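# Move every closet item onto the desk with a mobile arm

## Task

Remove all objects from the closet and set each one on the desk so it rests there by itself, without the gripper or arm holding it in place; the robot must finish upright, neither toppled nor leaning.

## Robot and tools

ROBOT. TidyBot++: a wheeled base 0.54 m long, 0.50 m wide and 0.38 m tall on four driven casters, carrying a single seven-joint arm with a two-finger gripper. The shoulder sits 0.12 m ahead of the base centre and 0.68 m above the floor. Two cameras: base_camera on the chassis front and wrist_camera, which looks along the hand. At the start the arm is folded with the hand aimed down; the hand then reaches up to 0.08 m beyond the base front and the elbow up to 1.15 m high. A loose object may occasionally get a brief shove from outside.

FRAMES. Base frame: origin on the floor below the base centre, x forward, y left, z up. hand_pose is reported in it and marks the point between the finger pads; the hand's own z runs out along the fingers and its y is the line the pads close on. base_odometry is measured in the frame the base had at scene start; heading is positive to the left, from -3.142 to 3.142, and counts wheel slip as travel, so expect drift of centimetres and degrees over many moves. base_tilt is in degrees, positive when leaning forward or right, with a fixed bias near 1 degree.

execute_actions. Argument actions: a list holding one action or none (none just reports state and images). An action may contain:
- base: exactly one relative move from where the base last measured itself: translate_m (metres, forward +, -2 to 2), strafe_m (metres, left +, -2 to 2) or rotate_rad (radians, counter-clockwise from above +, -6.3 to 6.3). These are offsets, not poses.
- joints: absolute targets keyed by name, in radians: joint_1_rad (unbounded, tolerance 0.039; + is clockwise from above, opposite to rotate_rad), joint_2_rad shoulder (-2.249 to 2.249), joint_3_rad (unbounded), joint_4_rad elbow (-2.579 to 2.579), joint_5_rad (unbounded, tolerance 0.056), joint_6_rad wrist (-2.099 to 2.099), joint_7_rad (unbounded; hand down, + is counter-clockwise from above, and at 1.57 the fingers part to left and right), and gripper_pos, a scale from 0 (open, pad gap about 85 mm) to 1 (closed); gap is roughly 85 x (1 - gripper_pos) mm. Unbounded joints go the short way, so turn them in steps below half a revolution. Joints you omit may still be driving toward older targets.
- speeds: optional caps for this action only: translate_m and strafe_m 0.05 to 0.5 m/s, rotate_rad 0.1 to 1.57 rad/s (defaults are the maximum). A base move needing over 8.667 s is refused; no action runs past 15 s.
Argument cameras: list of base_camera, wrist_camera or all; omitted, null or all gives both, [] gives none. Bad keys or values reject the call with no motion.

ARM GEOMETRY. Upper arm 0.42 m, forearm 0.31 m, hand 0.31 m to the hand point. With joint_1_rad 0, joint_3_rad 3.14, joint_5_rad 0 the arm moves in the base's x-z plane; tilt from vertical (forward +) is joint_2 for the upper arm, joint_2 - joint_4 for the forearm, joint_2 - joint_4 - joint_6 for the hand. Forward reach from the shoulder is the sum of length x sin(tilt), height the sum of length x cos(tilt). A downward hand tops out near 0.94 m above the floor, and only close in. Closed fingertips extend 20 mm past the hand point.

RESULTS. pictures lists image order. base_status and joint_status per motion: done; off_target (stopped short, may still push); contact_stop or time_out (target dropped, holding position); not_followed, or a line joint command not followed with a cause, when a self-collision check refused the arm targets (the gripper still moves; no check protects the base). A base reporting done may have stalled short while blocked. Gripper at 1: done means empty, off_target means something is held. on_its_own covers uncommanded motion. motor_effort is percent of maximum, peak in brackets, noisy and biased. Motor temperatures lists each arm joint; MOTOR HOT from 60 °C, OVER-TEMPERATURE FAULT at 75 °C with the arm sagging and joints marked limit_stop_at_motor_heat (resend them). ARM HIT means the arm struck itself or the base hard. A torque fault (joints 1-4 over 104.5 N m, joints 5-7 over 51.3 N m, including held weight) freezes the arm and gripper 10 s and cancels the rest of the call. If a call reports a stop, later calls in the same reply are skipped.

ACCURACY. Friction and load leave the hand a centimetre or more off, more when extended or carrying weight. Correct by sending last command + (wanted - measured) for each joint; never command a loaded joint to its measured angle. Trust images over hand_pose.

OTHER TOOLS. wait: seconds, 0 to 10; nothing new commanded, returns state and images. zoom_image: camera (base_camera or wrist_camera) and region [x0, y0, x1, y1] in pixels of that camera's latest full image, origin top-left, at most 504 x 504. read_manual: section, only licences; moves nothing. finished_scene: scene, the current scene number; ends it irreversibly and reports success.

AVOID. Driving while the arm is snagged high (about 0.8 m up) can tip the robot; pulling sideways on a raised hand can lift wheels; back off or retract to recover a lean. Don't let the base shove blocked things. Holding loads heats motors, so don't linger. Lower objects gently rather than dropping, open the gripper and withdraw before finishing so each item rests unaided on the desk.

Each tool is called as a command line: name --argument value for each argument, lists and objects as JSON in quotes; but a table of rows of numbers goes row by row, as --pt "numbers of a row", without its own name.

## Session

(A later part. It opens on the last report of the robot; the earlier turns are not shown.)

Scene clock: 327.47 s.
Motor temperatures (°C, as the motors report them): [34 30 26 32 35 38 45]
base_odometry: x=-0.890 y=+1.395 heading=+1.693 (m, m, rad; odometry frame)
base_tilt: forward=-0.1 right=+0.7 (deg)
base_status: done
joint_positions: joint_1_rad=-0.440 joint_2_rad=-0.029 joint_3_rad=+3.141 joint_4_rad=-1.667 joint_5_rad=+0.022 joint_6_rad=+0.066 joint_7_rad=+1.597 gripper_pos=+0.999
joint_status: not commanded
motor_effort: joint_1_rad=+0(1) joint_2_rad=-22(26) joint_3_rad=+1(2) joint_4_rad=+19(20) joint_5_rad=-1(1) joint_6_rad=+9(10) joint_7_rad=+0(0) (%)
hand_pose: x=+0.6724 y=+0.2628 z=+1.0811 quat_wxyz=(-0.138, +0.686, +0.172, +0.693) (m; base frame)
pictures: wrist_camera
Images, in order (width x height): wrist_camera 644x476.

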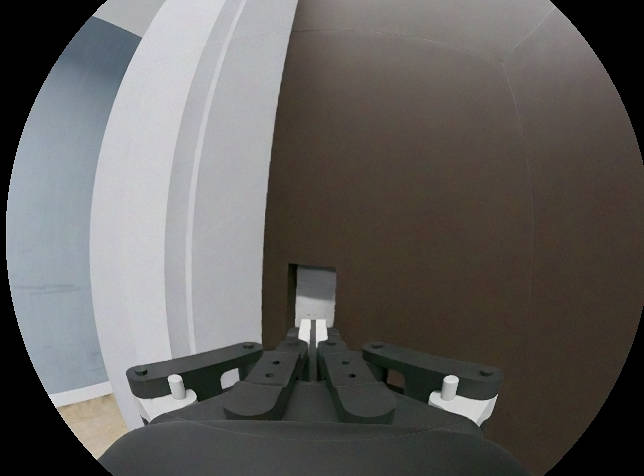

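execute_actions --actions '[{"base":{"strafe_m":0.012}}]' --cameras '[]'

execute_actions --actions '[{"base":{"translate_m":0.03},"speeds":{"translate_m":0.05}}]' --cameras '["wrist_camera"]'

execute_actions --actions '[{"base":{"strafe_m":-0.15},"speeds":{"strafe_m":0.08}}]' --cameras '["wrist_camera"]'

Scene clock: 334.30 s.
Motor temperatures (°C, as the motors report them): [34 30 26 32 35 38 45]
base_odometry: x=-0.902 y=+1.394 heading=+1.693 (m, m, rad; odometry frame)
base_tilt: forward=-0.1 right=+0.7 (deg)
base_status: done
joint_positions: joint_1_rad=-0.442 joint_2_rad=-0.029 joint_3_rad=+3.141 joint_4_rad=-1.667 joint_5_rad=+0.022 joint_6_rad=+0.066 joint_7_rad=+1.597 gripper_pos=+0.999
joint_status: not commanded
motor_effort: joint_1_rad=+0(3) joint_2_rad=-23(24) joint_3_rad=+1(2) joint_4_rad=+19(19) joint_5_rad=-1(1) joint_6_rad=+9(9) joint_7_rad=+0(1) (%)
hand_pose: x=+0.6718 y=+0.2644 z=+1.0811 quat_wxyz=(-0.139, +0.686, +0.173, +0.693) (m; base frame)
pictures: none
No camera images: the call's "cameras" was empty. Leave "cameras" out to get every camera's image.

Scene clock: 335.33 s.
Motor temperatures (°C, as the motors report them): [34 30 26 32 35 38 45]
base_odometry: x=-0.906 y=+1.424 heading=+1.693 (m, m, rad; odometry frame)
base_tilt: forward=+0.0 right=+0.6 (deg)
base_status: done
joint_positions: joint_1_rad=-0.447 joint_2_rad=-0.042 joint_3_rad=+3.138 joint_4_rad=-1.676 joint_5_rad=+0.022 joint_6_rad=+0.066 joint_7_rad=+1.597 gripper_pos=+0.999
joint_status: not commanded
motor_effort: joint_1_rad=+1(4) joint_2_rad=-19(24) joint_3_rad=+2(4) joint_4_rad=+21(24) joint_5_rad=-1(1) joint_6_rad=+10(13) joint_7_rad=+0(0) (%)
hand_pose: x=+0.6648 y=+0.2662 z=+1.0831 quat_wxyz=(-0.142, +0.684, +0.175, +0.694) (m; base frame)
pictures: wrist_camera
Images, in order (width x height): wrist_camera 644x476.

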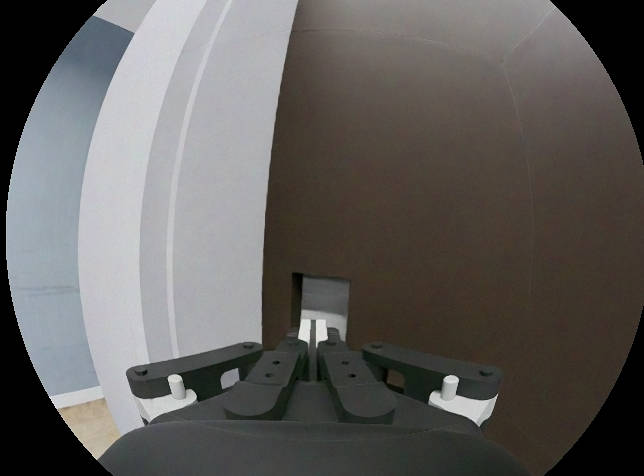

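Scene clock: 337.73 s.
Motor temperatures (°C, as the motors report them): [34 30 26 32 35 38 45]
base_odometry: x=-0.757 y=+1.442 heading=+1.693 (m, m, rad; odometry frame)
base_tilt: forward=-0.1 right=+0.7 (deg)
base_status: done
joint_positions: joint_1_rad=-0.470 joint_2_rad=-0.036 joint_3_rad=+3.121 joint_4_rad=-1.674 joint_5_rad=+0.022 joint_6_rad=+0.066 joint_7_rad=+1.597 gripper_pos=+0.999
joint_status: not commanded
motor_effort: joint_1_rad=+2(10) joint_2_rad=-19(24) joint_3_rad=+2(10) joint_4_rad=+20(20) joint_5_rad=-1(1) joint_6_rad=+9(10) joint_7_rad=+0(1) (%)
hand_pose: x=+0.6557 y=+0.2890 z=+1.0807 quat_wxyz=(-0.155, +0.682, +0.189, +0.689) (m; base frame)
pictures: wrist_camera
Images, in order (width x height): wrist_camera 644x476.

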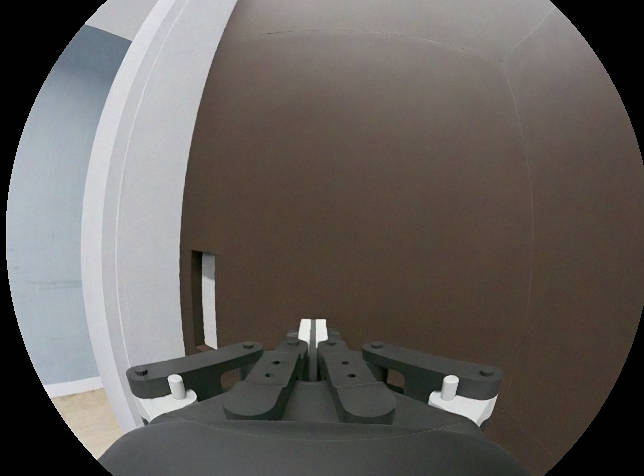

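execute_actions --actions '[{"base":{"translate_m":-0.14}}]' --cameras '[]'

execute_actions --actions '[{"base":{"strafe_m":0.43},"joints":{"joint_1_rad":0,"joint_2_rad":-0.02,"joint_3_rad":3.14,"joint_7_rad":0.0}}]' --cameras '["wrist_camera"]'

Scene clock: 345.20 s.
Motor temperatures (°C, as the motors report them): [34 30 26 32 35 38 45]
base_odometry: x=-0.740 y=+1.303 heading=+1.693 (m, m, rad; odometry frame)
base_tilt: forward=-0.1 right=+0.7 (deg)
base_status: done
joint_positions: joint_1_rad=-0.464 joint_2_rad=-0.029 joint_3_rad=+3.129 joint_4_rad=-1.674 joint_5_rad=+0.022 joint_6_rad=+0.066 joint_7_rad=+1.597 gripper_pos=+0.999
joint_status: not commanded
motor_effort: joint_1_rad=+0(0) joint_2_rad=-23(25) joint_3_rad=+0(1) joint_4_rad=+19(20) joint_5_rad=-1(1) joint_6_rad=+9(10) joint_7_rad=+1(1) (%)
hand_pose: x=+0.6622 y=+0.2825 z=+1.0767 quat_wxyz=(-0.150, +0.685, +0.185, +0.688) (m; base frame)
pictures: none
No camera images: the call's "cameras" was empty. Leave "cameras" out to get every camera's image.

Scene clock: 347.40 s.
Motor temperatures (°C, as the motors report them): [34 30 26 32 35 38 45]
base_odometry: x=-1.167 y=+1.251 heading=+1.694 (m, m, rad; odometry frame)
base_tilt: forward=+0.0 right=+0.7 (deg)
base_status: done
joint_positions: joint_1_rad=-0.009 joint_2_rad=-0.029 joint_3_rad=+3.138 joint_4_rad=-1.674 joint_5_rad=+0.022 joint_6_rad=+0.066 joint_7_rad=+0.030 gripper_pos=+0.999
joint_status: all done
motor_effort: joint_1_rad=+0(5) joint_2_rad=-22(24) joint_3_rad=+1(3) joint_4_rad=+19(20) joint_5_rad=-1(0) joint_6_rad=+9(9) joint_7_rad=+0(0) (%)
hand_pose: x=+0.7313 y=+0.0095 z=+1.0767 quat_wxyz=(-0.488, +0.518, -0.485, +0.508) (m; base frame)
pictures: wrist_camera
Images, in order (width x height): wrist_camera 644x476.

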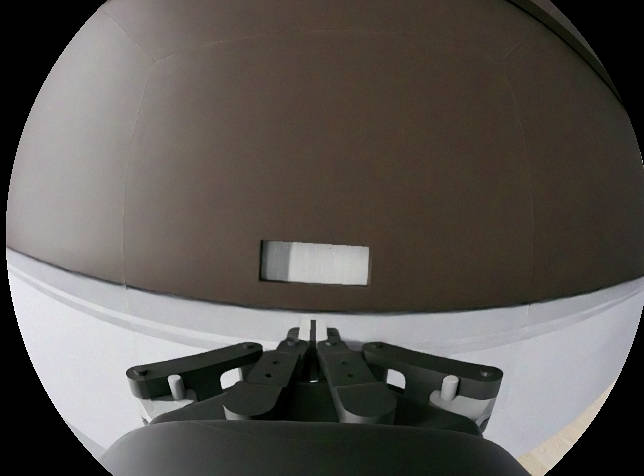

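execute_actions --actions '[{"base":{"strafe_m":-0.03}}]' --cameras '[]'

execute_actions --actions '[{"base":{"translate_m":0.05},"speeds":{"translate_m":0.05}}]' --cameras '["wrist_camera"]'

Scene clock: 353.37 s.
Motor temperatures (°C, as the motors report them): [34 30 26 32 35 38 45]
base_odometry: x=-1.137 y=+1.254 heading=+1.694 (m, m, rad; odometry frame)
base_tilt: forward=-0.1 right=+0.6 (deg)
base_status: done
joint_positions: joint_1_rad=-0.004 joint_2_rad=-0.029 joint_3_rad=+3.141 joint_4_rad=-1.674 joint_5_rad=+0.022 joint_6_rad=+0.066 joint_7_rad=+0.030 gripper_pos=+0.999
joint_status: not commanded
motor_effort: joint_1_rad=+0(3) joint_2_rad=-23(23) joint_3_rad=+1(3) joint_4_rad=+19(19) joint_5_rad=-1(1) joint_6_rad=+9(9) joint_7_rad=+0(0) (%)
hand_pose: x=+0.7314 y=+0.0046 z=+1.0767 quat_wxyz=(-0.486, +0.516, -0.487, +0.509) (m; base frame)
pictures: none
No camera images: the call's "cameras" was empty. Leave "cameras" out to get every camera's image.

Scene clock: 354.83 s.
Motor temperatures (°C, as the motors report them): [34 30 26 32 35 38 45]
base_odometry: x=-1.143 y=+1.304 heading=+1.694 (m, m, rad; odometry frame)
base_tilt: forward=-0.1 right=+0.7 (deg)
base_status: done
joint_positions: joint_1_rad=-0.004 joint_2_rad=-0.029 joint_3_rad=+3.141 joint_4_rad=-1.674 joint_5_rad=+0.022 joint_6_rad=+0.066 joint_7_rad=+0.030 gripper_pos=+0.999
joint_status: not commanded
motor_effort: joint_1_rad=+0(0) joint_2_rad=-22(25) joint_3_rad=+1(0) joint_4_rad=+19(20) joint_5_rad=-1(1) joint_6_rad=+9(10) joint_7_rad=+0(0) (%)
hand_pose: x=+0.7317 y=+0.0046 z=+1.0764 quat_wxyz=(-0.486, +0.516, -0.487, +0.509) (m; base frame)
pictures: wrist_camera
Images, in order (width x height): wrist_camera 644x476.

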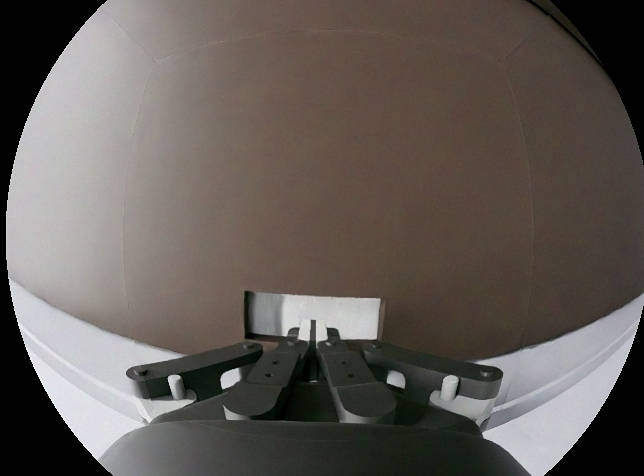

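execute_actions --actions '[{"base":{"translate_m":0.035},"speeds":{"translate_m":0.05}}]' --cameras '["wrist_camera"]'

execute_actions --actions '[{"base":{"strafe_m":-0.15},"speeds":{"strafe_m":0.08}}]' --cameras '["wrist_camera"]'

Scene clock: 360.40 s.
Motor temperatures (°C, as the motors report them): [34 30 26 32 35 38 45]
base_odometry: x=-1.148 y=+1.339 heading=+1.694 (m, m, rad; odometry frame)
base_tilt: forward=-0.1 right=+0.7 (deg)
base_status: done
joint_positions: joint_1_rad=-0.004 joint_2_rad=-0.048 joint_3_rad=+3.141 joint_4_rad=-1.688 joint_5_rad=+0.022 joint_6_rad=+0.067 joint_7_rad=+0.030 gripper_pos=+0.999
joint_status: not commanded
motor_effort: joint_1_rad=+0(1) joint_2_rad=-16(24) joint_3_rad=+0(0) joint_4_rad=+22(26) joint_5_rad=-1(1) joint_6_rad=+12(16) joint_7_rad=+0(0) (%)
hand_pose: x=+0.7237 y=+0.0045 z=+1.0796 quat_wxyz=(-0.488, +0.515, -0.486, +0.511) (m; base frame)
pictures: wrist_camera
Images, in order (width x height): wrist_camera 644x476.

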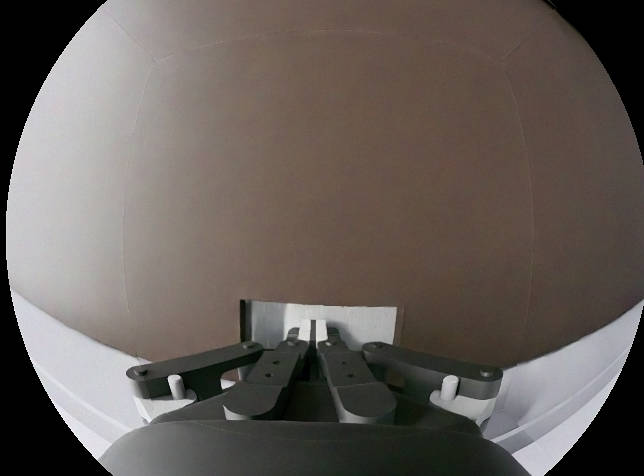

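Scene clock: 362.80 s.
Motor temperatures (°C, as the motors report them): [34 30 26 32 35 38 45]
base_odometry: x=-0.999 y=+1.357 heading=+1.694 (m, m, rad; odometry frame)
base_tilt: forward=-0.1 right=+0.7 (deg)
base_status: done
joint_positions: joint_1_rad=-0.027 joint_2_rad=-0.046 joint_3_rad=+3.113 joint_4_rad=-1.683 joint_5_rad=+0.022 joint_6_rad=+0.067 joint_7_rad=+0.030 gripper_pos=+0.999
joint_status: not commanded
motor_effort: joint_1_rad=+4(9) joint_2_rad=-13(21) joint_3_rad=+4(9) joint_4_rad=+25(25) joint_5_rad=-1(1) joint_6_rad=+14(14) joint_7_rad=+0(0) (%)
hand_pose: x=+0.7231 y=+0.0355 z=+1.0819 quat_wxyz=(-0.501, +0.526, -0.471, +0.500) (m; base frame)
pictures: wrist_camera
Images, in order (width x height): wrist_camera 644x476.

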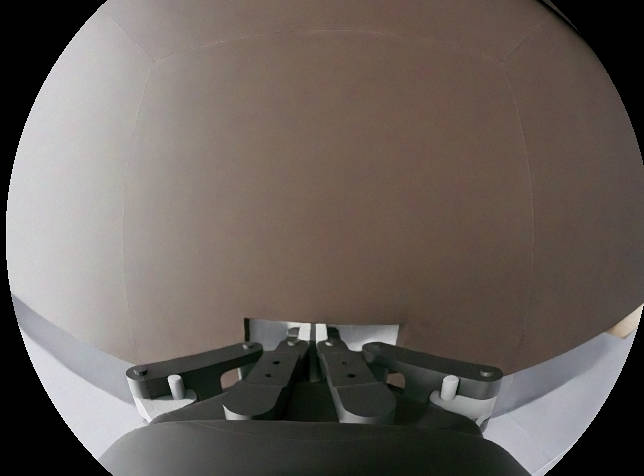

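Moving. Continue.

execute_actions --actions '[{"base":{"strafe_m":-0.27},"speeds":{"strafe_m":0.08}}]' --cameras '["wrist_camera"]'

Scene clock: 371.10 s.
Motor temperatures (°C, as the motors report them): [34 30 26 32 35 38 45]
base_odometry: x=-0.731 y=+1.391 heading=+1.695 (m, m, rad; odometry frame)
base_tilt: forward=-0.1 right=+0.6 (deg)
base_status: done
joint_positions: joint_1_rad=-0.038 joint_2_rad=-0.052 joint_3_rad=+3.102 joint_4_rad=-1.688 joint_5_rad=+0.022 joint_6_rad=+0.067 joint_7_rad=+0.030 gripper_pos=+0.999
joint_status: not commanded
motor_effort: joint_1_rad=+6(10) joint_2_rad=-10(21) joint_3_rad=+7(11) joint_4_rad=+26(26) joint_5_rad=-1(2) joint_6_rad=+15(15) joint_7_rad=+0(1) (%)
hand_pose: x=+0.7198 y=+0.0497 z=+1.0818 quat_wxyz=(-0.507, +0.532, -0.465, +0.494) (m; base frame)
pictures: wrist_camera
Images, in order (width x height): wrist_camera 644x476.

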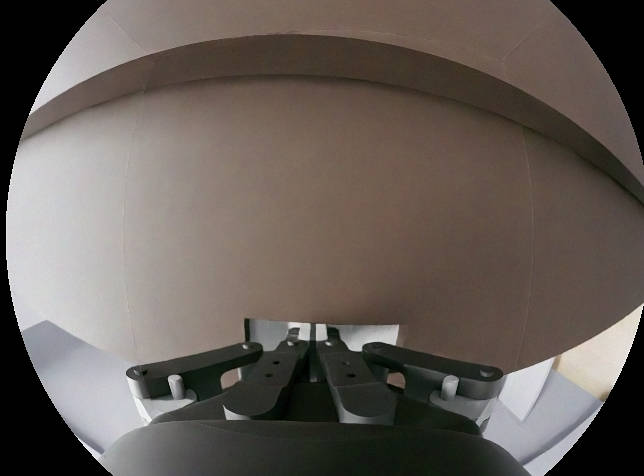

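execute_actions --actions '[{"base":{"strafe_m":-0.1},"speeds":{"strafe_m":0.08}}]' --cameras '[]'

execute_actions --actions '[{"base":{"translate_m":-0.3}}]' --cameras '[]'

execute_actions --actions '[{"base":{"strafe_m":0.35},"joints":{"joint_1_rad":0,"joint_3_rad":3.14,"joint_7_rad":1.57,"joint_6_rad":-0.4,"gripper_pos":0}}]' --cameras '["wrist_camera"]'

Scene clock: 378.30 s.
Motor temperatures (°C, as the motors report them): [34 30 26 32 35 38 45]
base_odometry: x=-0.632 y=+1.403 heading=+1.695 (m, m, rad; odometry frame)
base_tilt: forward=-0.1 right=+0.7 (deg)
base_status: done
joint_positions: joint_1_rad=-0.045 joint_2_rad=-0.053 joint_3_rad=+3.094 joint_4_rad=-1.689 joint_5_rad=+0.022 joint_6_rad=+0.067 joint_7_rad=+0.030 gripper_pos=+0.999
joint_status: not commanded
motor_effort: joint_1_rad=+7(13) joint_2_rad=-11(19) joint_3_rad=+7(13) joint_4_rad=+26(26) joint_5_rad=-1(2) joint_6_rad=+15(15) joint_7_rad=+1(1) (%)
hand_pose: x=+0.7184 y=+0.0584 z=+1.0819 quat_wxyz=(-0.510, +0.535, -0.461, +0.491) (m; base frame)
pictures: none
No camera images: the call's "cameras" was empty. Leave "cameras" out to get every camera's image.

Scene clock: 380.20 s.
Motor temperatures (°C, as the motors report them): [34 30 26 32 35 38 45]
base_odometry: x=-0.594 y=+1.106 heading=+1.696 (m, m, rad; odometry frame)
base_tilt: forward=-0.1 right=+0.7 (deg)
base_status: done
joint_positions: joint_1_rad=-0.009 joint_2_rad=-0.020 joint_3_rad=+3.133 joint_4_rad=-1.663 joint_5_rad=+0.022 joint_6_rad=+0.068 joint_7_rad=+0.030 gripper_pos=+0.999
joint_status: not commanded
motor_effort: joint_1_rad=+0(7) joint_2_rad=-21(27) joint_3_rad=+1(7) joint_4_rad=+19(26) joint_5_rad=-1(1) joint_6_rad=+9(14) joint_7_rad=+1(1) (%)
hand_pose: x=+0.7352 y=+0.0126 z=+1.0782 quat_wxyz=(-0.490, +0.519, -0.483, +0.507) (m; base frame)
pictures: none
No camera images: the call's "cameras" was empty. Leave "cameras" out to get every camera's image.

Scene clock: 382.23 s.
Motor temperatures (°C, as the motors report them): [34 30 26 32 35 38 45]
base_odometry: x=-0.942 y=+1.062 heading=+1.696 (m, m, rad; odometry frame)
base_tilt: forward=+0.0 right=+0.6 (deg)
base_status: done
joint_positions: joint_1_rad=-0.008 joint_2_rad=-0.020 joint_3_rad=+3.134 joint_4_rad=-1.663 joint_5_rad=+0.022 joint_6_rad=-0.365 joint_7_rad=+1.552 gripper_pos=+0.000
joint_status: all done
motor_effort: joint_1_rad=+1(3) joint_2_rad=-21(24) joint_3_rad=+1(2) joint_4_rad=+19(20) joint_5_rad=-1(1) joint_6_rad=+8(9) joint_7_rad=+0(0) (%)
hand_pose: x=+0.7059 y=+0.0085 z=+0.9477 quat_wxyz=(-0.001, +0.844, +0.005, +0.537) (m; base frame)
pictures: wrist_camera
Images, in order (width x height): wrist_camera 644x476.

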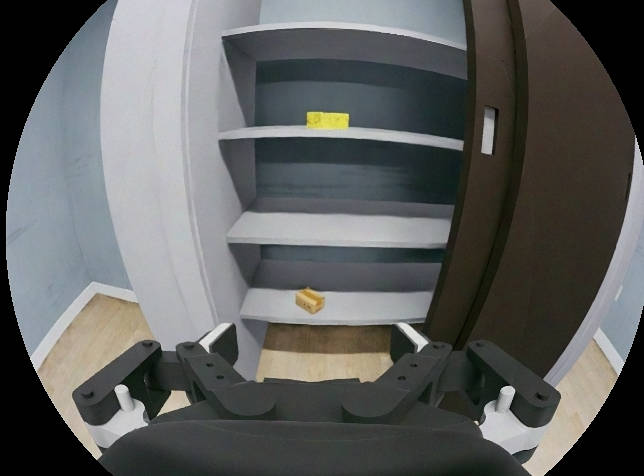

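execute_actions --actions '[{"base":{"translate_m":0.55},"joints":{"joint_2_rad":0.85,"joint_4_rad":-1.84,"joint_6_rad":0.5}}]' --cameras '["wrist_camera"]'

Scene clock: 387.90 s.
Motor temperatures (°C, as the motors report them): [34 30 26 32 35 38 45]
base_odometry: x=-1.011 y=+1.608 heading=+1.697 (m, m, rad; odometry frame)
base_tilt: forward=-0.1 right=+0.6 (deg)
base_status: done
joint_positions: joint_1_rad=-0.008 joint_2_rad=+0.833 joint_3_rad=+3.134 joint_4_rad=-1.822 joint_5_rad=+0.022 joint_6_rad=+0.462 joint_7_rad=+1.552 gripper_pos=+0.000
joint_status: all done
motor_effort: joint_1_rad=+0(0) joint_2_rad=-42(46) joint_3_rad=-1(1) joint_4_rad=+10(19) joint_5_rad=-1(1) joint_6_rad=+7(9) joint_7_rad=+0(0) (%)
hand_pose: x=+0.8303 y=+0.0151 z=+0.5057 quat_wxyz=(-0.010, +0.889, +0.007, +0.457) (m; base frame)
pictures: wrist_camera
Images, in order (width x height): wrist_camera 644x476.

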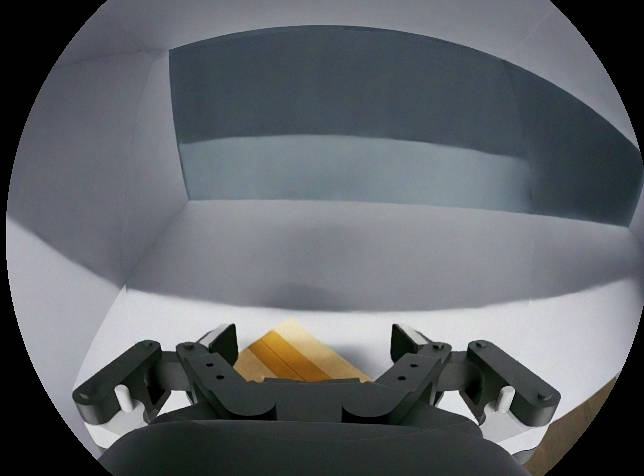

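execute_actions --actions '[{"base":{"translate_m":-0.13}}]' --cameras '["wrist_camera"]'

Scene clock: 395.13 s.
Motor temperatures (°C, as the motors report them): [34 30 26 32 35 38 45]
base_odometry: x=-0.994 y=+1.479 heading=+1.697 (m, m, rad; odometry frame)
base_tilt: forward=+0.0 right=+0.7 (deg)
base_status: done
joint_positions: joint_1_rad=-0.008 joint_2_rad=+0.833 joint_3_rad=+3.134 joint_4_rad=-1.829 joint_5_rad=+0.022 joint_6_rad=+0.463 joint_7_rad=+1.552 gripper_pos=+0.000
joint_status: not commanded
motor_effort: joint_1_rad=+0(2) joint_2_rad=-42(44) joint_3_rad=+0(1) joint_4_rad=+10(11) joint_5_rad=-1(1) joint_6_rad=+7(8) joint_7_rad=+0(1) (%)
hand_pose: x=+0.8269 y=+0.0151 z=+0.5028 quat_wxyz=(-0.010, +0.891, +0.007, +0.454) (m; base frame)
pictures: wrist_camera
Images, in order (width x height): wrist_camera 644x476.

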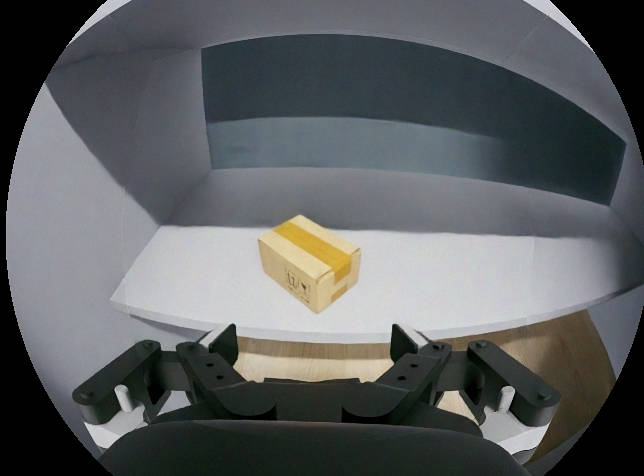

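execute_actions --actions '[{"base":{"strafe_m":-0.185},"joints":{"joint_2_rad":0.86,"joint_4_rad":-2.26,"joint_5_rad":-0.6,"joint_6_rad":0.94}}]' --cameras '[]'

execute_actions --actions '[{"base":{"translate_m":0.16}}]'

Scene clock: 410.93 s.
Motor temperatures (°C, as the motors report them): [34 31 26 32 35 38 45]
base_odometry: x=-0.811 y=+1.502 heading=+1.698 (m, m, rad; odometry frame)
base_tilt: forward=+0.0 right=+0.6 (deg)
base_status: done
joint_positions: joint_1_rad=-0.042 joint_2_rad=+0.834 joint_3_rad=+3.104 joint_4_rad=-2.233 joint_5_rad=-0.547 joint_6_rad=+0.910 joint_7_rad=+1.552 gripper_pos=+0.000
joint_status: all done
motor_effort: joint_1_rad=+9(14) joint_2_rad=-32(42) joint_3_rad=+8(12) joint_4_rad=+1(11) joint_5_rad=-7(11) joint_6_rad=+8(8) joint_7_rad=+0(0) (%)
hand_pose: x=+0.6843 y=-0.0830 z=+0.4731 quat_wxyz=(+0.078, +0.856, -0.232, +0.455) (m; base frame)
pictures: none
No camera images: the call's "cameras" was empty. Leave "cameras" out to get every camera's image.

Scene clock: 412.43 s.
Motor temperatures (°C, as the motors report them): [34 31 26 32 35 38 45]
base_odometry: x=-0.831 y=+1.661 heading=+1.697 (m, m, rad; odometry frame)
base_tilt: forward=-0.1 right=+0.7 (deg)
base_status: done
joint_positions: joint_1_rad=-0.007 joint_2_rad=+0.839 joint_3_rad=+3.134 joint_4_rad=-2.258 joint_5_rad=-0.572 joint_6_rad=+0.910 joint_7_rad=+1.552 gripper_pos=+0.000
joint_status: not commanded
motor_effort: joint_1_rad=+0(8) joint_2_rad=-35(36) joint_3_rad=+1(7) joint_4_rad=+3(6) joint_5_rad=-1(6) joint_6_rad=+7(10) joint_7_rad=+0(0) (%)
hand_pose: x=+0.6624 y=-0.1245 z=+0.4664 quat_wxyz=(+0.110, +0.852, -0.260, +0.442) (m; base frame)
pictures: base_camera, wrist_camera
Images, in order (width x height): base_camera 644x364, wrist_camera 644x476.

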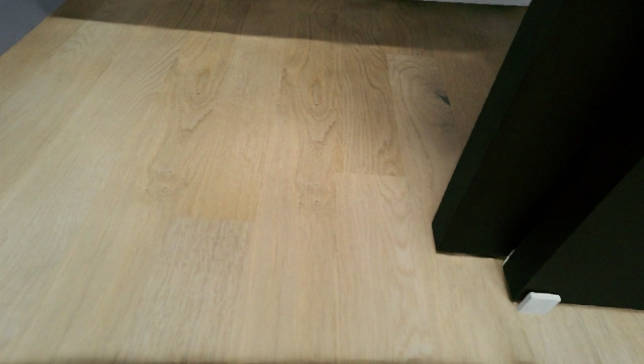

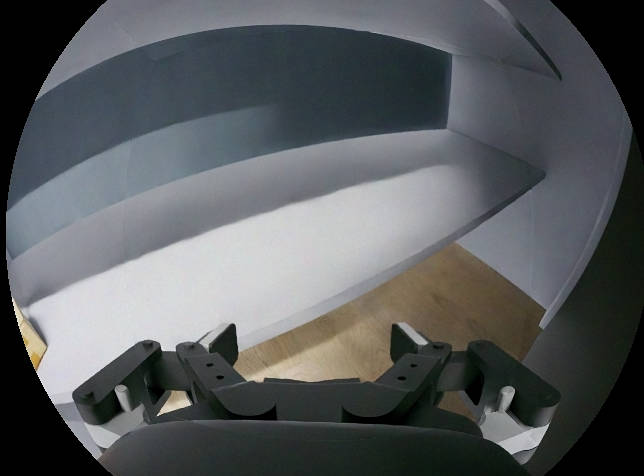

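Wrong sign; swing the other way.

execute_actions --actions '[{"joints":{"joint_5_rad":0.62}}]' --cameras '["wrist_camera"]'

Scene clock: 415.87 s.
Motor temperatures (°C, as the motors report them): [34 31 26 32 35 38 45]
base_odometry: x=-0.831 y=+1.661 heading=+1.697 (m, m, rad; odometry frame)
base_tilt: forward=-0.1 right=+0.6 (deg)
base_status: not commanded
joint_positions: joint_1_rad=-0.006 joint_2_rad=+0.839 joint_3_rad=+3.135 joint_4_rad=-2.258 joint_5_rad=+0.621 joint_6_rad=+0.910 joint_7_rad=+1.552 gripper_pos=+0.000
joint_status: all done
motor_effort: joint_1_rad=+0(2) joint_2_rad=-34(33) joint_3_rad=-2(2) joint_4_rad=+3(4) joint_5_rad=-1(1) joint_6_rad=+7(7) joint_7_rad=+1(0) (%)
hand_pose: x=+0.6523 y=+0.1509 z=+0.4675 quat_wxyz=(-0.137, +0.847, +0.273, +0.436) (m; base frame)
pictures: wrist_camera
Images, in order (width x height): wrist_camera 644x476.

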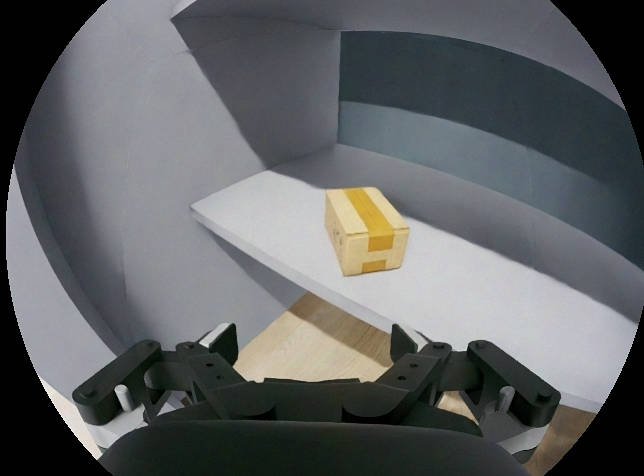

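execute_actions --actions '[{"base":{"strafe_m":0.025}}]' --cameras '[]'

execute_actions --actions '[{"base":{"translate_m":0.1}}]' --cameras '["wrist_camera"]'

Scene clock: 422.27 s.
Motor temperatures (°C, as the motors report them): [34 31 26 32 35 38 45]
base_odometry: x=-0.856 y=+1.658 heading=+1.697 (m, m, rad; odometry frame)
base_tilt: forward=-0.1 right=+0.7 (deg)
base_status: done
joint_positions: joint_1_rad=-0.006 joint_2_rad=+0.839 joint_3_rad=+3.135 joint_4_rad=-2.258 joint_5_rad=+0.621 joint_6_rad=+0.910 joint_7_rad=+1.552 gripper_pos=+0.000
joint_status: not commanded
motor_effort: joint_1_rad=+1(1) joint_2_rad=-33(34) joint_3_rad=-2(3) joint_4_rad=+3(3) joint_5_rad=-1(2) joint_6_rad=+7(8) joint_7_rad=+0(0) (%)
hand_pose: x=+0.6522 y=+0.1511 z=+0.4675 quat_wxyz=(-0.137, +0.847, +0.273, +0.436) (m; base frame)
pictures: none
No camera images: the call's "cameras" was empty. Leave "cameras" out to get every camera's image.

Scene clock: 423.50 s.
Motor temperatures (°C, as the motors report them): [34 31 26 32 35 38 45]
base_odometry: x=-0.869 y=+1.757 heading=+1.697 (m, m, rad; odometry frame)
base_tilt: forward=-0.1 right=+0.7 (deg)
base_status: done
joint_positions: joint_1_rad=-0.006 joint_2_rad=+0.840 joint_3_rad=+3.135 joint_4_rad=-2.258 joint_5_rad=+0.621 joint_6_rad=+0.910 joint_7_rad=+1.552 gripper_pos=+0.000
joint_status: not commanded
motor_effort: joint_1_rad=+0(0) joint_2_rad=-33(36) joint_3_rad=-2(2) joint_4_rad=+3(4) joint_5_rad=-1(2) joint_6_rad=+7(8) joint_7_rad=+0(0) (%)
hand_pose: x=+0.6522 y=+0.1511 z=+0.4673 quat_wxyz=(-0.137, +0.847, +0.273, +0.436) (m; base frame)
pictures: wrist_camera
Images, in order (width x height): wrist_camera 644x476.

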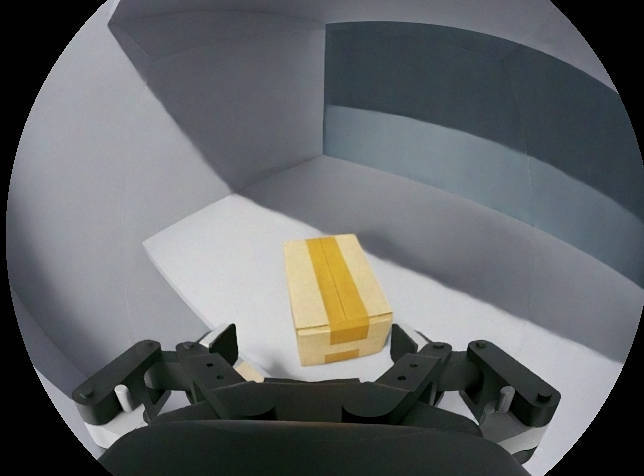

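execute_actions --actions '[{"base":{"translate_m":0.035},"joints":{"joint_2_rad":0.92,"joint_4_rad":-2.2}}]' --cameras '["wrist_camera"]'

execute_actions --actions '[{"joints":{"gripper_pos":1}}]' --cameras '["wrist_camera"]'

Scene clock: 431.37 s.
Motor temperatures (°C, as the motors report them): [34 31 26 32 35 38 45]
base_odometry: x=-0.873 y=+1.791 heading=+1.697 (m, m, rad; odometry frame)
base_tilt: forward=-0.1 right=+0.7 (deg)
base_status: done
joint_positions: joint_1_rad=-0.006 joint_2_rad=+0.901 joint_3_rad=+3.135 joint_4_rad=-2.203 joint_5_rad=+0.621 joint_6_rad=+0.910 joint_7_rad=+1.552 gripper_pos=+0.000
joint_status: all done
motor_effort: joint_1_rad=+0(2) joint_2_rad=-35(36) joint_3_rad=-2(3) joint_4_rad=+3(5) joint_5_rad=-1(2) joint_6_rad=+7(8) joint_7_rad=+0(0) (%)
hand_pose: x=+0.6658 y=+0.1512 z=+0.4463 quat_wxyz=(-0.138, +0.848, +0.272, +0.433) (m; base frame)
pictures: wrist_camera
Images, in order (width x height): wrist_camera 644x476.

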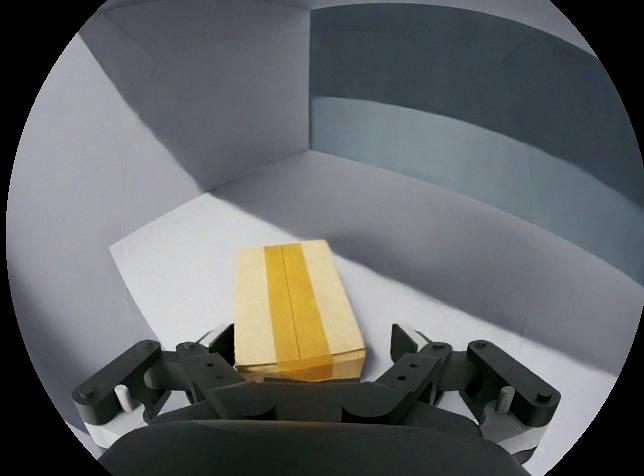

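Scene clock: 432.47 s.
Motor temperatures (°C, as the motors report them): [34 31 26 32 35 38 45]
base_odometry: x=-0.873 y=+1.791 heading=+1.697 (m, m, rad; odometry frame)
base_tilt: forward=-0.1 right=+0.6 (deg)
base_status: not commanded
joint_positions: joint_1_rad=-0.006 joint_2_rad=+0.902 joint_3_rad=+3.135 joint_4_rad=-2.203 joint_5_rad=+0.621 joint_6_rad=+0.915 joint_7_rad=+1.552 gripper_pos=+0.329
joint_status: gripper_pos off_target (ended at +0.329, target +1.000)
motor_effort: joint_1_rad=-1(1) joint_2_rad=-32(36) joint_3_rad=-2(2) joint_4_rad=+2(3) joint_5_rad=+0(0) joint_6_rad=+5(8) joint_7_rad=+0(1) (%)
hand_pose: x=+0.6664 y=+0.1517 z=+0.4472 quat_wxyz=(-0.138, +0.847, +0.272, +0.435) (m; base frame)
pictures: wrist_camera
Images, in order (width x height): wrist_camera 644x476.

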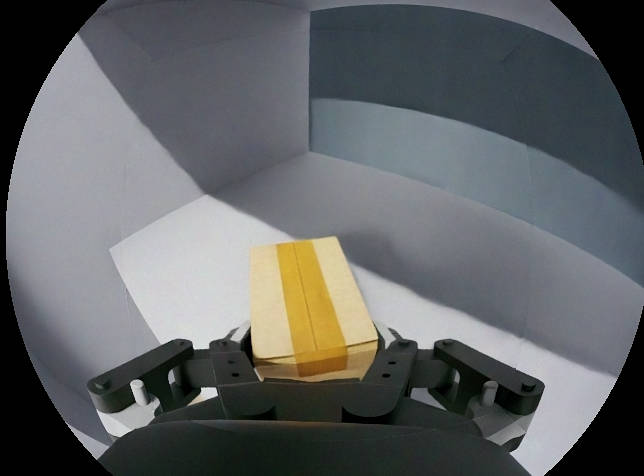

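execute_actions --actions '[{"joints":{"joint_2_rad":0.8,"joint_4_rad":-2.3}}]' --cameras '[]'

execute_actions --actions '[{"base":{"translate_m":-1.0}}]' --cameras '[]'

execute_actions --actions '[{"base":{"strafe_m":-0.72},"joints":{"joint_2_rad":0.5,"joint_4_rad":-0.1,"joint_5_rad":0,"joint_6_rad":-1.6}}]' --cameras '[]'

execute_actions --actions '[{"base":{"rotate_rad":3.14},"speeds":{"rotate_rad":1.0}}]' --cameras '[]'

execute_actions --actions '[{"base":{"translate_m":1.47}}]' --cameras '[]'

execute_actions --actions '[{"joints":{"joint_2_rad":0.72,"joint_6_rad":-1.4}}]' --cameras '["wrist_camera"]'

Scene clock: 447.93 s.
Motor temperatures (°C, as the motors report them): [34 31 26 32 35 38 45]
base_odometry: x=-0.873 y=+1.791 heading=+1.697 (m, m, rad; odometry frame)
base_tilt: forward=-0.1 right=+0.7 (deg)
base_status: not commanded
joint_positions: joint_1_rad=-0.006 joint_2_rad=+0.827 joint_3_rad=+3.135 joint_4_rad=-2.290 joint_5_rad=+0.621 joint_6_rad=+0.915 joint_7_rad=+1.552 gripper_pos=+0.329
joint_status: all done
motor_effort: joint_1_rad=+0(1) joint_2_rad=-33(37) joint_3_rad=-2(2) joint_4_rad=+3(2) joint_5_rad=-1(1) joint_6_rad=+8(8) joint_7_rad=-1(0) (%)
hand_pose: x=+0.6398 y=+0.1514 z=+0.4685 quat_wxyz=(-0.140, +0.850, +0.271, +0.430) (m; base frame)
pictures: none
No camera images: the call's "cameras" was empty. Leave "cameras" out to get every camera's image.

Scene clock: 451.43 s.
Motor temperatures (°C, as the motors report them): [34 31 26 32 35 38 45]
base_odometry: x=-0.747 y=+0.799 heading=+1.697 (m, m, rad; odometry frame)
base_tilt: forward=-0.1 right=+0.6 (deg)
base_status: done
joint_positions: joint_1_rad=-0.006 joint_2_rad=+0.826 joint_3_rad=+3.135 joint_4_rad=-2.293 joint_5_rad=+0.621 joint_6_rad=+0.915 joint_7_rad=+1.552 gripper_pos=+0.329
joint_status: not commanded
motor_effort: joint_1_rad=+0(3) joint_2_rad=-34(37) joint_3_rad=-2(3) joint_4_rad=+3(4) joint_5_rad=-1(0) joint_6_rad=+8(9) joint_7_rad=+0(0) (%)
hand_pose: x=+0.6385 y=+0.1514 z=+0.4684 quat_wxyz=(-0.140, +0.850, +0.271, +0.429) (m; base frame)
pictures: none
No camera images: the call's "cameras" was empty. Leave "cameras" out to get every camera's image.

Scene clock: 454.87 s.
Motor temperatures (°C, as the motors report them): [34 31 26 32 35 38 45]
base_odometry: x=-0.032 y=+0.889 heading=+1.697 (m, m, rad; odometry frame)
base_tilt: forward=-0.1 right=+0.7 (deg)
base_status: done
joint_positions: joint_1_rad=+0.002 joint_2_rad=+0.525 joint_3_rad=+3.135 joint_4_rad=-0.119 joint_5_rad=+0.029 joint_6_rad=-1.566 joint_7_rad=+1.552 gripper_pos=+0.329
joint_status: all done
motor_effort: joint_1_rad=+0(3) joint_2_rad=-37(48) joint_3_rad=+0(2) joint_4_rad=+13(19) joint_5_rad=-1(2) joint_6_rad=+8(8) joint_7_rad=+1(0) (%)
hand_pose: x=+0.7682 y=-0.0067 z=+1.1117 quat_wxyz=(+0.007, +0.893, -0.014, +0.449) (m; base frame)
pictures: none
No camera images: the call's "cameras" was empty. Leave "cameras" out to get every camera's image.

Scene clock: 459.00 s.
Motor temperatures (°C, as the motors report them): [34 31 26 32 35 38 45]
base_odometry: x=-0.032 y=+0.890 heading=-1.446 (m, m, rad; odometry frame)
base_tilt: forward=-0.1 right=+0.7 (deg)
base_status: done
joint_positions: joint_1_rad=-0.004 joint_2_rad=+0.525 joint_3_rad=+3.135 joint_4_rad=-0.119 joint_5_rad=+0.020 joint_6_rad=-1.566 joint_7_rad=+1.552 gripper_pos=+0.329
joint_status: not commanded
motor_effort: joint_1_rad=+0(4) joint_2_rad=-36(40) joint_3_rad=+0(1) joint_4_rad=+13(14) joint_5_rad=-1(0) joint_6_rad=+8(8) joint_7_rad=+1(0) (%)
hand_pose: x=+0.7682 y=+0.0000 z=+1.1116 quat_wxyz=(+0.001, +0.893, -0.009, +0.449) (m; base frame)
pictures: none
No camera images: the call's "cameras" was empty. Leave "cameras" out to get every camera's image.

Scene clock: 463.30 s.
Motor temperatures (°C, as the motors report them): [34 31 26 32 35 38 45]
base_odometry: x=+0.151 y=-0.569 heading=-1.446 (m, m, rad; odometry frame)
base_tilt: forward=-0.1 right=+0.7 (deg)
base_status: done
joint_positions: joint_1_rad=-0.004 joint_2_rad=+0.517 joint_3_rad=+3.135 joint_4_rad=-0.118 joint_5_rad=+0.020 joint_6_rad=-1.568 joint_7_rad=+1.552 gripper_pos=+0.329
joint_status: not commanded
motor_effort: joint_1_rad=+0(0) joint_2_rad=-36(42) joint_3_rad=+0(0) joint_4_rad=+13(14) joint_5_rad=-1(1) joint_6_rad=+8(9) joint_7_rad=+1(1) (%)
hand_pose: x=+0.7643 y=+0.0000 z=+1.1166 quat_wxyz=(+0.001, +0.892, -0.009, +0.452) (m; base frame)
pictures: none
No camera images: the call's "cameras" was empty. Leave "cameras" out to get every camera's image.

Scene clock: 464.70 s.
Motor temperatures (°C, as the motors report them): [34 31 26 32 35 38 45]
base_odometry: x=+0.151 y=-0.569 heading=-1.446 (m, m, rad; odometry frame)
base_tilt: forward=-0.1 right=+0.7 (deg)
base_status: not commanded
joint_positions: joint_1_rad=-0.004 joint_2_rad=+0.729 joint_3_rad=+3.135 joint_4_rad=-0.110 joint_5_rad=+0.020 joint_6_rad=-1.431 joint_7_rad=+1.552 gripper_pos=+0.329
joint_status: all done
motor_effort: joint_1_rad=+1(1) joint_2_rad=-44(51) joint_3_rad=+0(0) joint_4_rad=+15(17) joint_5_rad=-1(1) joint_6_rad=+7(7) joint_7_rad=+0(1) (%)
hand_pose: x=+0.8712 y=+0.0005 z=+1.0058 quat_wxyz=(+0.002, +0.906, -0.008, +0.422) (m; base frame)
pictures: wrist_camera
Images, in order (width x height): wrist_camera 644x476.

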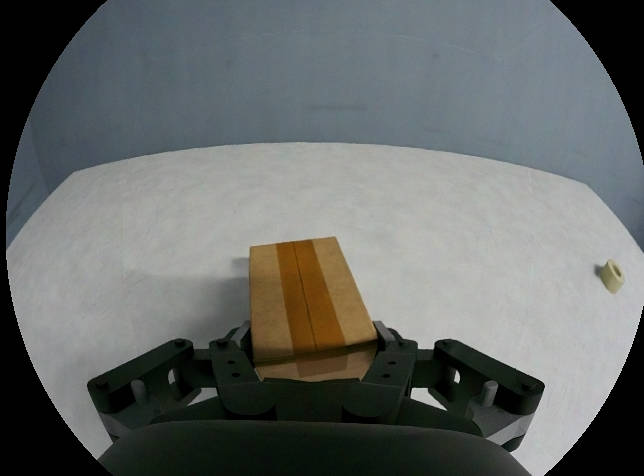

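execute_actions --actions '[{"joints":{"gripper_pos":0}}]' --cameras '[]'

execute_actions --actions '[{"joints":{"joint_2_rad":0.45}}]' --cameras '["wrist_camera"]'

execute_actions --actions '[{"base":{"translate_m":-1.0}}]' --cameras '[]'

execute_actions --actions '[{"base":{"rotate_rad":-3.14},"joints":{"joint_2_rad":0.3,"joint_4_rad":-1.1,"joint_6_rad":-0.17}}]' --cameras '[]'

execute_actions --actions '[{"base":{"strafe_m":0.9}}]' --cameras '[]'

execute_actions --actions '[{"base":{"translate_m":0.8}}]'

Scene clock: 477.30 s.
Motor temperatures (°C, as the motors report them): [34 31 26 32 35 38 45]
base_odometry: x=+0.151 y=-0.569 heading=-1.446 (m, m, rad; odometry frame)
base_tilt: forward=-0.1 right=+0.7 (deg)
base_status: not commanded
joint_positions: joint_1_rad=-0.004 joint_2_rad=+0.729 joint_3_rad=+3.135 joint_4_rad=-0.110 joint_5_rad=+0.020 joint_6_rad=-1.431 joint_7_rad=+1.552 gripper_pos=+0.000
joint_status: all done
motor_effort: joint_1_rad=+0(0) joint_2_rad=-43(45) joint_3_rad=+0(0) joint_4_rad=+14(15) joint_5_rad=-1(1) joint_6_rad=+7(7) joint_7_rad=-1(0) (%)
hand_pose: x=+0.8712 y=+0.0005 z=+1.0058 quat_wxyz=(+0.002, +0.906, -0.008, +0.422) (m; base frame)
pictures: none
No camera images: the call's "cameras" was empty. Leave "cameras" out to get every camera's image.

Scene clock: 478.90 s.
Motor temperatures (°C, as the motors report them): [34 31 26 32 35 38 45]
base_odometry: x=+0.151 y=-0.569 heading=-1.446 (m, m, rad; odometry frame)
base_tilt: forward=+0.0 right=+0.6 (deg)
base_status: not commanded
joint_positions: joint_1_rad=-0.004 joint_2_rad=+0.441 joint_3_rad=+3.135 joint_4_rad=-0.103 joint_5_rad=+0.020 joint_6_rad=-1.431 joint_7_rad=+1.552 gripper_pos=+0.000
joint_status: all done
motor_effort: joint_1_rad=+0(0) joint_2_rad=-30(48) joint_3_rad=+0(0) joint_4_rad=+12(16) joint_5_rad=-1(1) joint_6_rad=+8(8) joint_7_rad=+0(0) (%)
hand_pose: x=+0.7472 y=+0.0000 z=+1.2092 quat_wxyz=(+0.000, +0.834, -0.009, +0.551) (m; base frame)
pictures: wrist_camera
Images, in order (width x height): wrist_camera 644x476.

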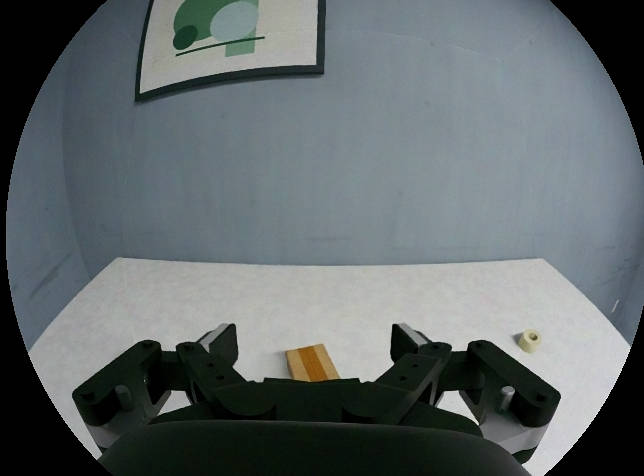

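Scene clock: 482.43 s.
Motor temperatures (°C, as the motors report them): [34 31 26 32 35 38 45]
base_odometry: x=+0.026 y=+0.423 heading=-1.446 (m, m, rad; odometry frame)
base_tilt: forward=-0.1 right=+0.6 (deg)
base_status: done
joint_positions: joint_1_rad=-0.004 joint_2_rad=+0.450 joint_3_rad=+3.135 joint_4_rad=-0.103 joint_5_rad=+0.020 joint_6_rad=-1.431 joint_7_rad=+1.552 gripper_pos=+0.000
joint_status: not commanded
motor_effort: joint_1_rad=+0(2) joint_2_rad=-32(37) joint_3_rad=+0(0) joint_4_rad=+12(13) joint_5_rad=-1(2) joint_6_rad=+8(8) joint_7_rad=+0(0) (%)
hand_pose: x=+0.7521 y=-0.0001 z=+1.2033 quat_wxyz=(+0.000, +0.837, -0.009, +0.547) (m; base frame)
pictures: none
No camera images: the call's "cameras" was empty. Leave "cameras" out to get every camera's image.

Scene clock: 485.90 s.
Motor temperatures (°C, as the motors report them): [34 31 26 32 35 38 45]
base_odometry: x=+0.026 y=+0.423 heading=+1.698 (m, m, rad; odometry frame)
base_tilt: forward=-0.1 right=+0.7 (deg)
base_status: done
joint_positions: joint_1_rad=+0.005 joint_2_rad=+0.326 joint_3_rad=+3.141 joint_4_rad=-1.083 joint_5_rad=+0.020 joint_6_rad=-0.208 joint_7_rad=+1.552 gripper_pos=+0.000
joint_status: all done
motor_effort: joint_1_rad=+0(4) joint_2_rad=-35(46) joint_3_rad=+1(3) joint_4_rad=+19(20) joint_5_rad=-1(0) joint_6_rad=+9(9) joint_7_rad=+0(0) (%)
hand_pose: x=+0.8749 y=-0.0034 z=+1.1166 quat_wxyz=(+0.003, +0.723, -0.003, +0.691) (m; base frame)
pictures: none
No camera images: the call's "cameras" was empty. Leave "cameras" out to get every camera's image.

Scene clock: 489.07 s.
Motor temperatures (°C, as the motors report them): [34 31 26 32 35 38 45]
base_odometry: x=-0.867 y=+0.311 heading=+1.697 (m, m, rad; odometry frame)
base_tilt: forward=-0.1 right=+0.7 (deg)
base_status: done
joint_positions: joint_1_rad=+0.002 joint_2_rad=+0.326 joint_3_rad=+3.141 joint_4_rad=-1.083 joint_5_rad=+0.020 joint_6_rad=-0.208 joint_7_rad=+1.552 gripper_pos=+0.000
joint_status: not commanded
motor_effort: joint_1_rad=+1(4) joint_2_rad=-35(37) joint_3_rad=+0(1) joint_4_rad=+19(19) joint_5_rad=-1(1) joint_6_rad=+9(9) joint_7_rad=+0(0) (%)
hand_pose: x=+0.8749 y=-0.0010 z=+1.1166 quat_wxyz=(+0.002, +0.723, -0.002, +0.691) (m; base frame)
pictures: none
No camera images: the call's "cameras" was empty. Leave "cameras" out to get every camera's image.

Scene clock: 492.03 s.
Motor temperatures (°C, as the motors report them): [34 31 26 32 35 38 45]
base_odometry: x=-0.968 y=+1.104 heading=+1.698 (m, m, rad; odometry frame)
base_tilt: forward=-0.1 right=+0.6 (deg)
base_status: done
joint_positions: joint_1_rad=+0.002 joint_2_rad=+0.313 joint_3_rad=+3.141 joint_4_rad=-1.085 joint_5_rad=+0.020 joint_6_rad=-0.206 joint_7_rad=+1.552 gripper_pos=+0.000
joint_status: not commanded
motor_effort: joint_1_rad=+1(1) joint_2_rad=-36(40) joint_3_rad=+0(1) joint_4_rad=+19(20) joint_5_rad=-1(1) joint_6_rad=+9(9) joint_7_rad=+0(0) (%)
hand_pose: x=+0.8694 y=-0.0010 z=+1.1258 quat_wxyz=(+0.002, +0.719, -0.002, +0.695) (m; base frame)
pictures: base_camera, wrist_camera
Images, in order (width x height): base_camera 644x364, wrist_camera 644x476.

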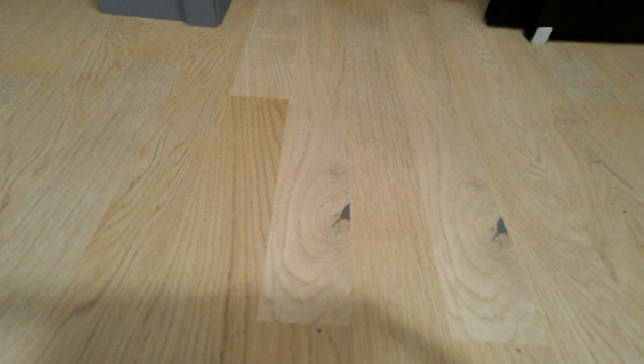

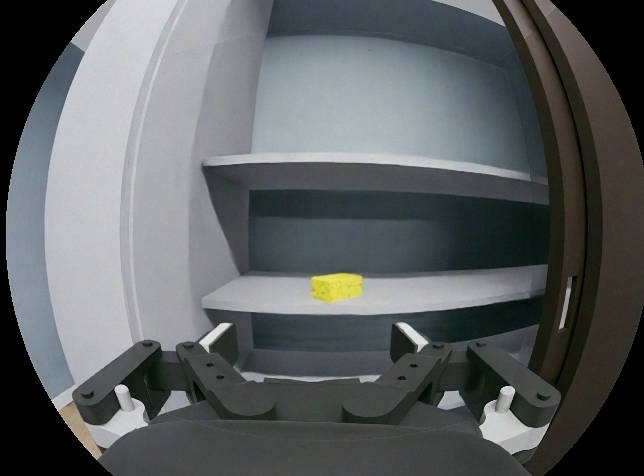

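execute_actions --actions '[{"base":{"strafe_m":-0.08},"joints":{"joint_2_rad":0.3,"joint_4_rad":-1.42,"joint_6_rad":0.16,"gripper_pos":1}}]' --cameras '[]'

execute_actions --actions '[{"base":{"translate_m":0.28}}]' --cameras '["wrist_camera"]'

Scene clock: 513.60 s.
Motor temperatures (°C, as the motors report them): [34 31 26 32 35 38 45]
base_odometry: x=-0.889 y=+1.115 heading=+1.698 (m, m, rad; odometry frame)
base_tilt: forward=-0.1 right=+0.7 (deg)
base_status: done
joint_positions: joint_1_rad=+0.007 joint_2_rad=+0.313 joint_3_rad=+3.142 joint_4_rad=-1.405 joint_5_rad=+0.020 joint_6_rad=+0.120 joint_7_rad=+1.552 gripper_pos=+0.999
joint_status: all done
motor_effort: joint_1_rad=+0(4) joint_2_rad=-36(37) joint_3_rad=+0(2) joint_4_rad=+19(21) joint_5_rad=-1(1) joint_6_rad=+9(9) joint_7_rad=+0(0) (%)
hand_pose: x=+0.8706 y=-0.0036 z=+1.0279 quat_wxyz=(+0.002, +0.717, -0.001, +0.698) (m; base frame)
pictures: none
No camera images: the call's "cameras" was empty. Leave "cameras" out to get every camera's image.

Scene clock: 515.47 s.
Motor temperatures (°C, as the motors report them): [34 31 26 32 35 38 45]
base_odometry: x=-0.924 y=+1.393 heading=+1.697 (m, m, rad; odometry frame)
base_tilt: forward=-0.1 right=+0.7 (deg)
base_status: done
joint_positions: joint_1_rad=+0.007 joint_2_rad=+0.311 joint_3_rad=+3.142 joint_4_rad=-1.405 joint_5_rad=+0.020 joint_6_rad=+0.122 joint_7_rad=+1.552 gripper_pos=+0.999
joint_status: not commanded
motor_effort: joint_1_rad=+0(0) joint_2_rad=-36(40) joint_3_rad=+0(0) joint_4_rad=+19(21) joint_5_rad=-1(1) joint_6_rad=+9(10) joint_7_rad=+0(0) (%)
hand_pose: x=+0.8701 y=-0.0035 z=+1.0295 quat_wxyz=(+0.002, +0.715, -0.001, +0.699) (m; base frame)
pictures: wrist_camera
Images, in order (width x height): wrist_camera 644x476.

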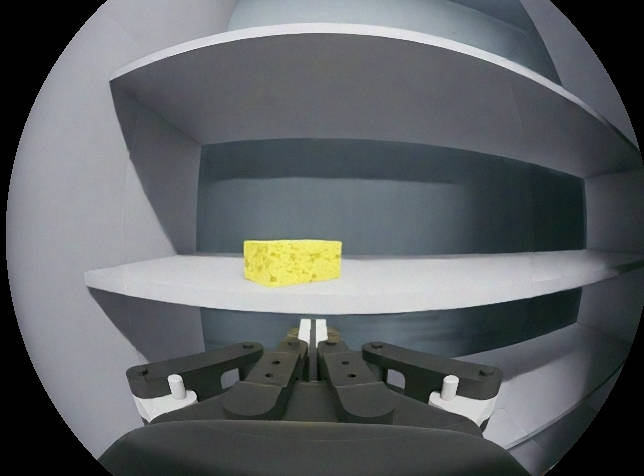

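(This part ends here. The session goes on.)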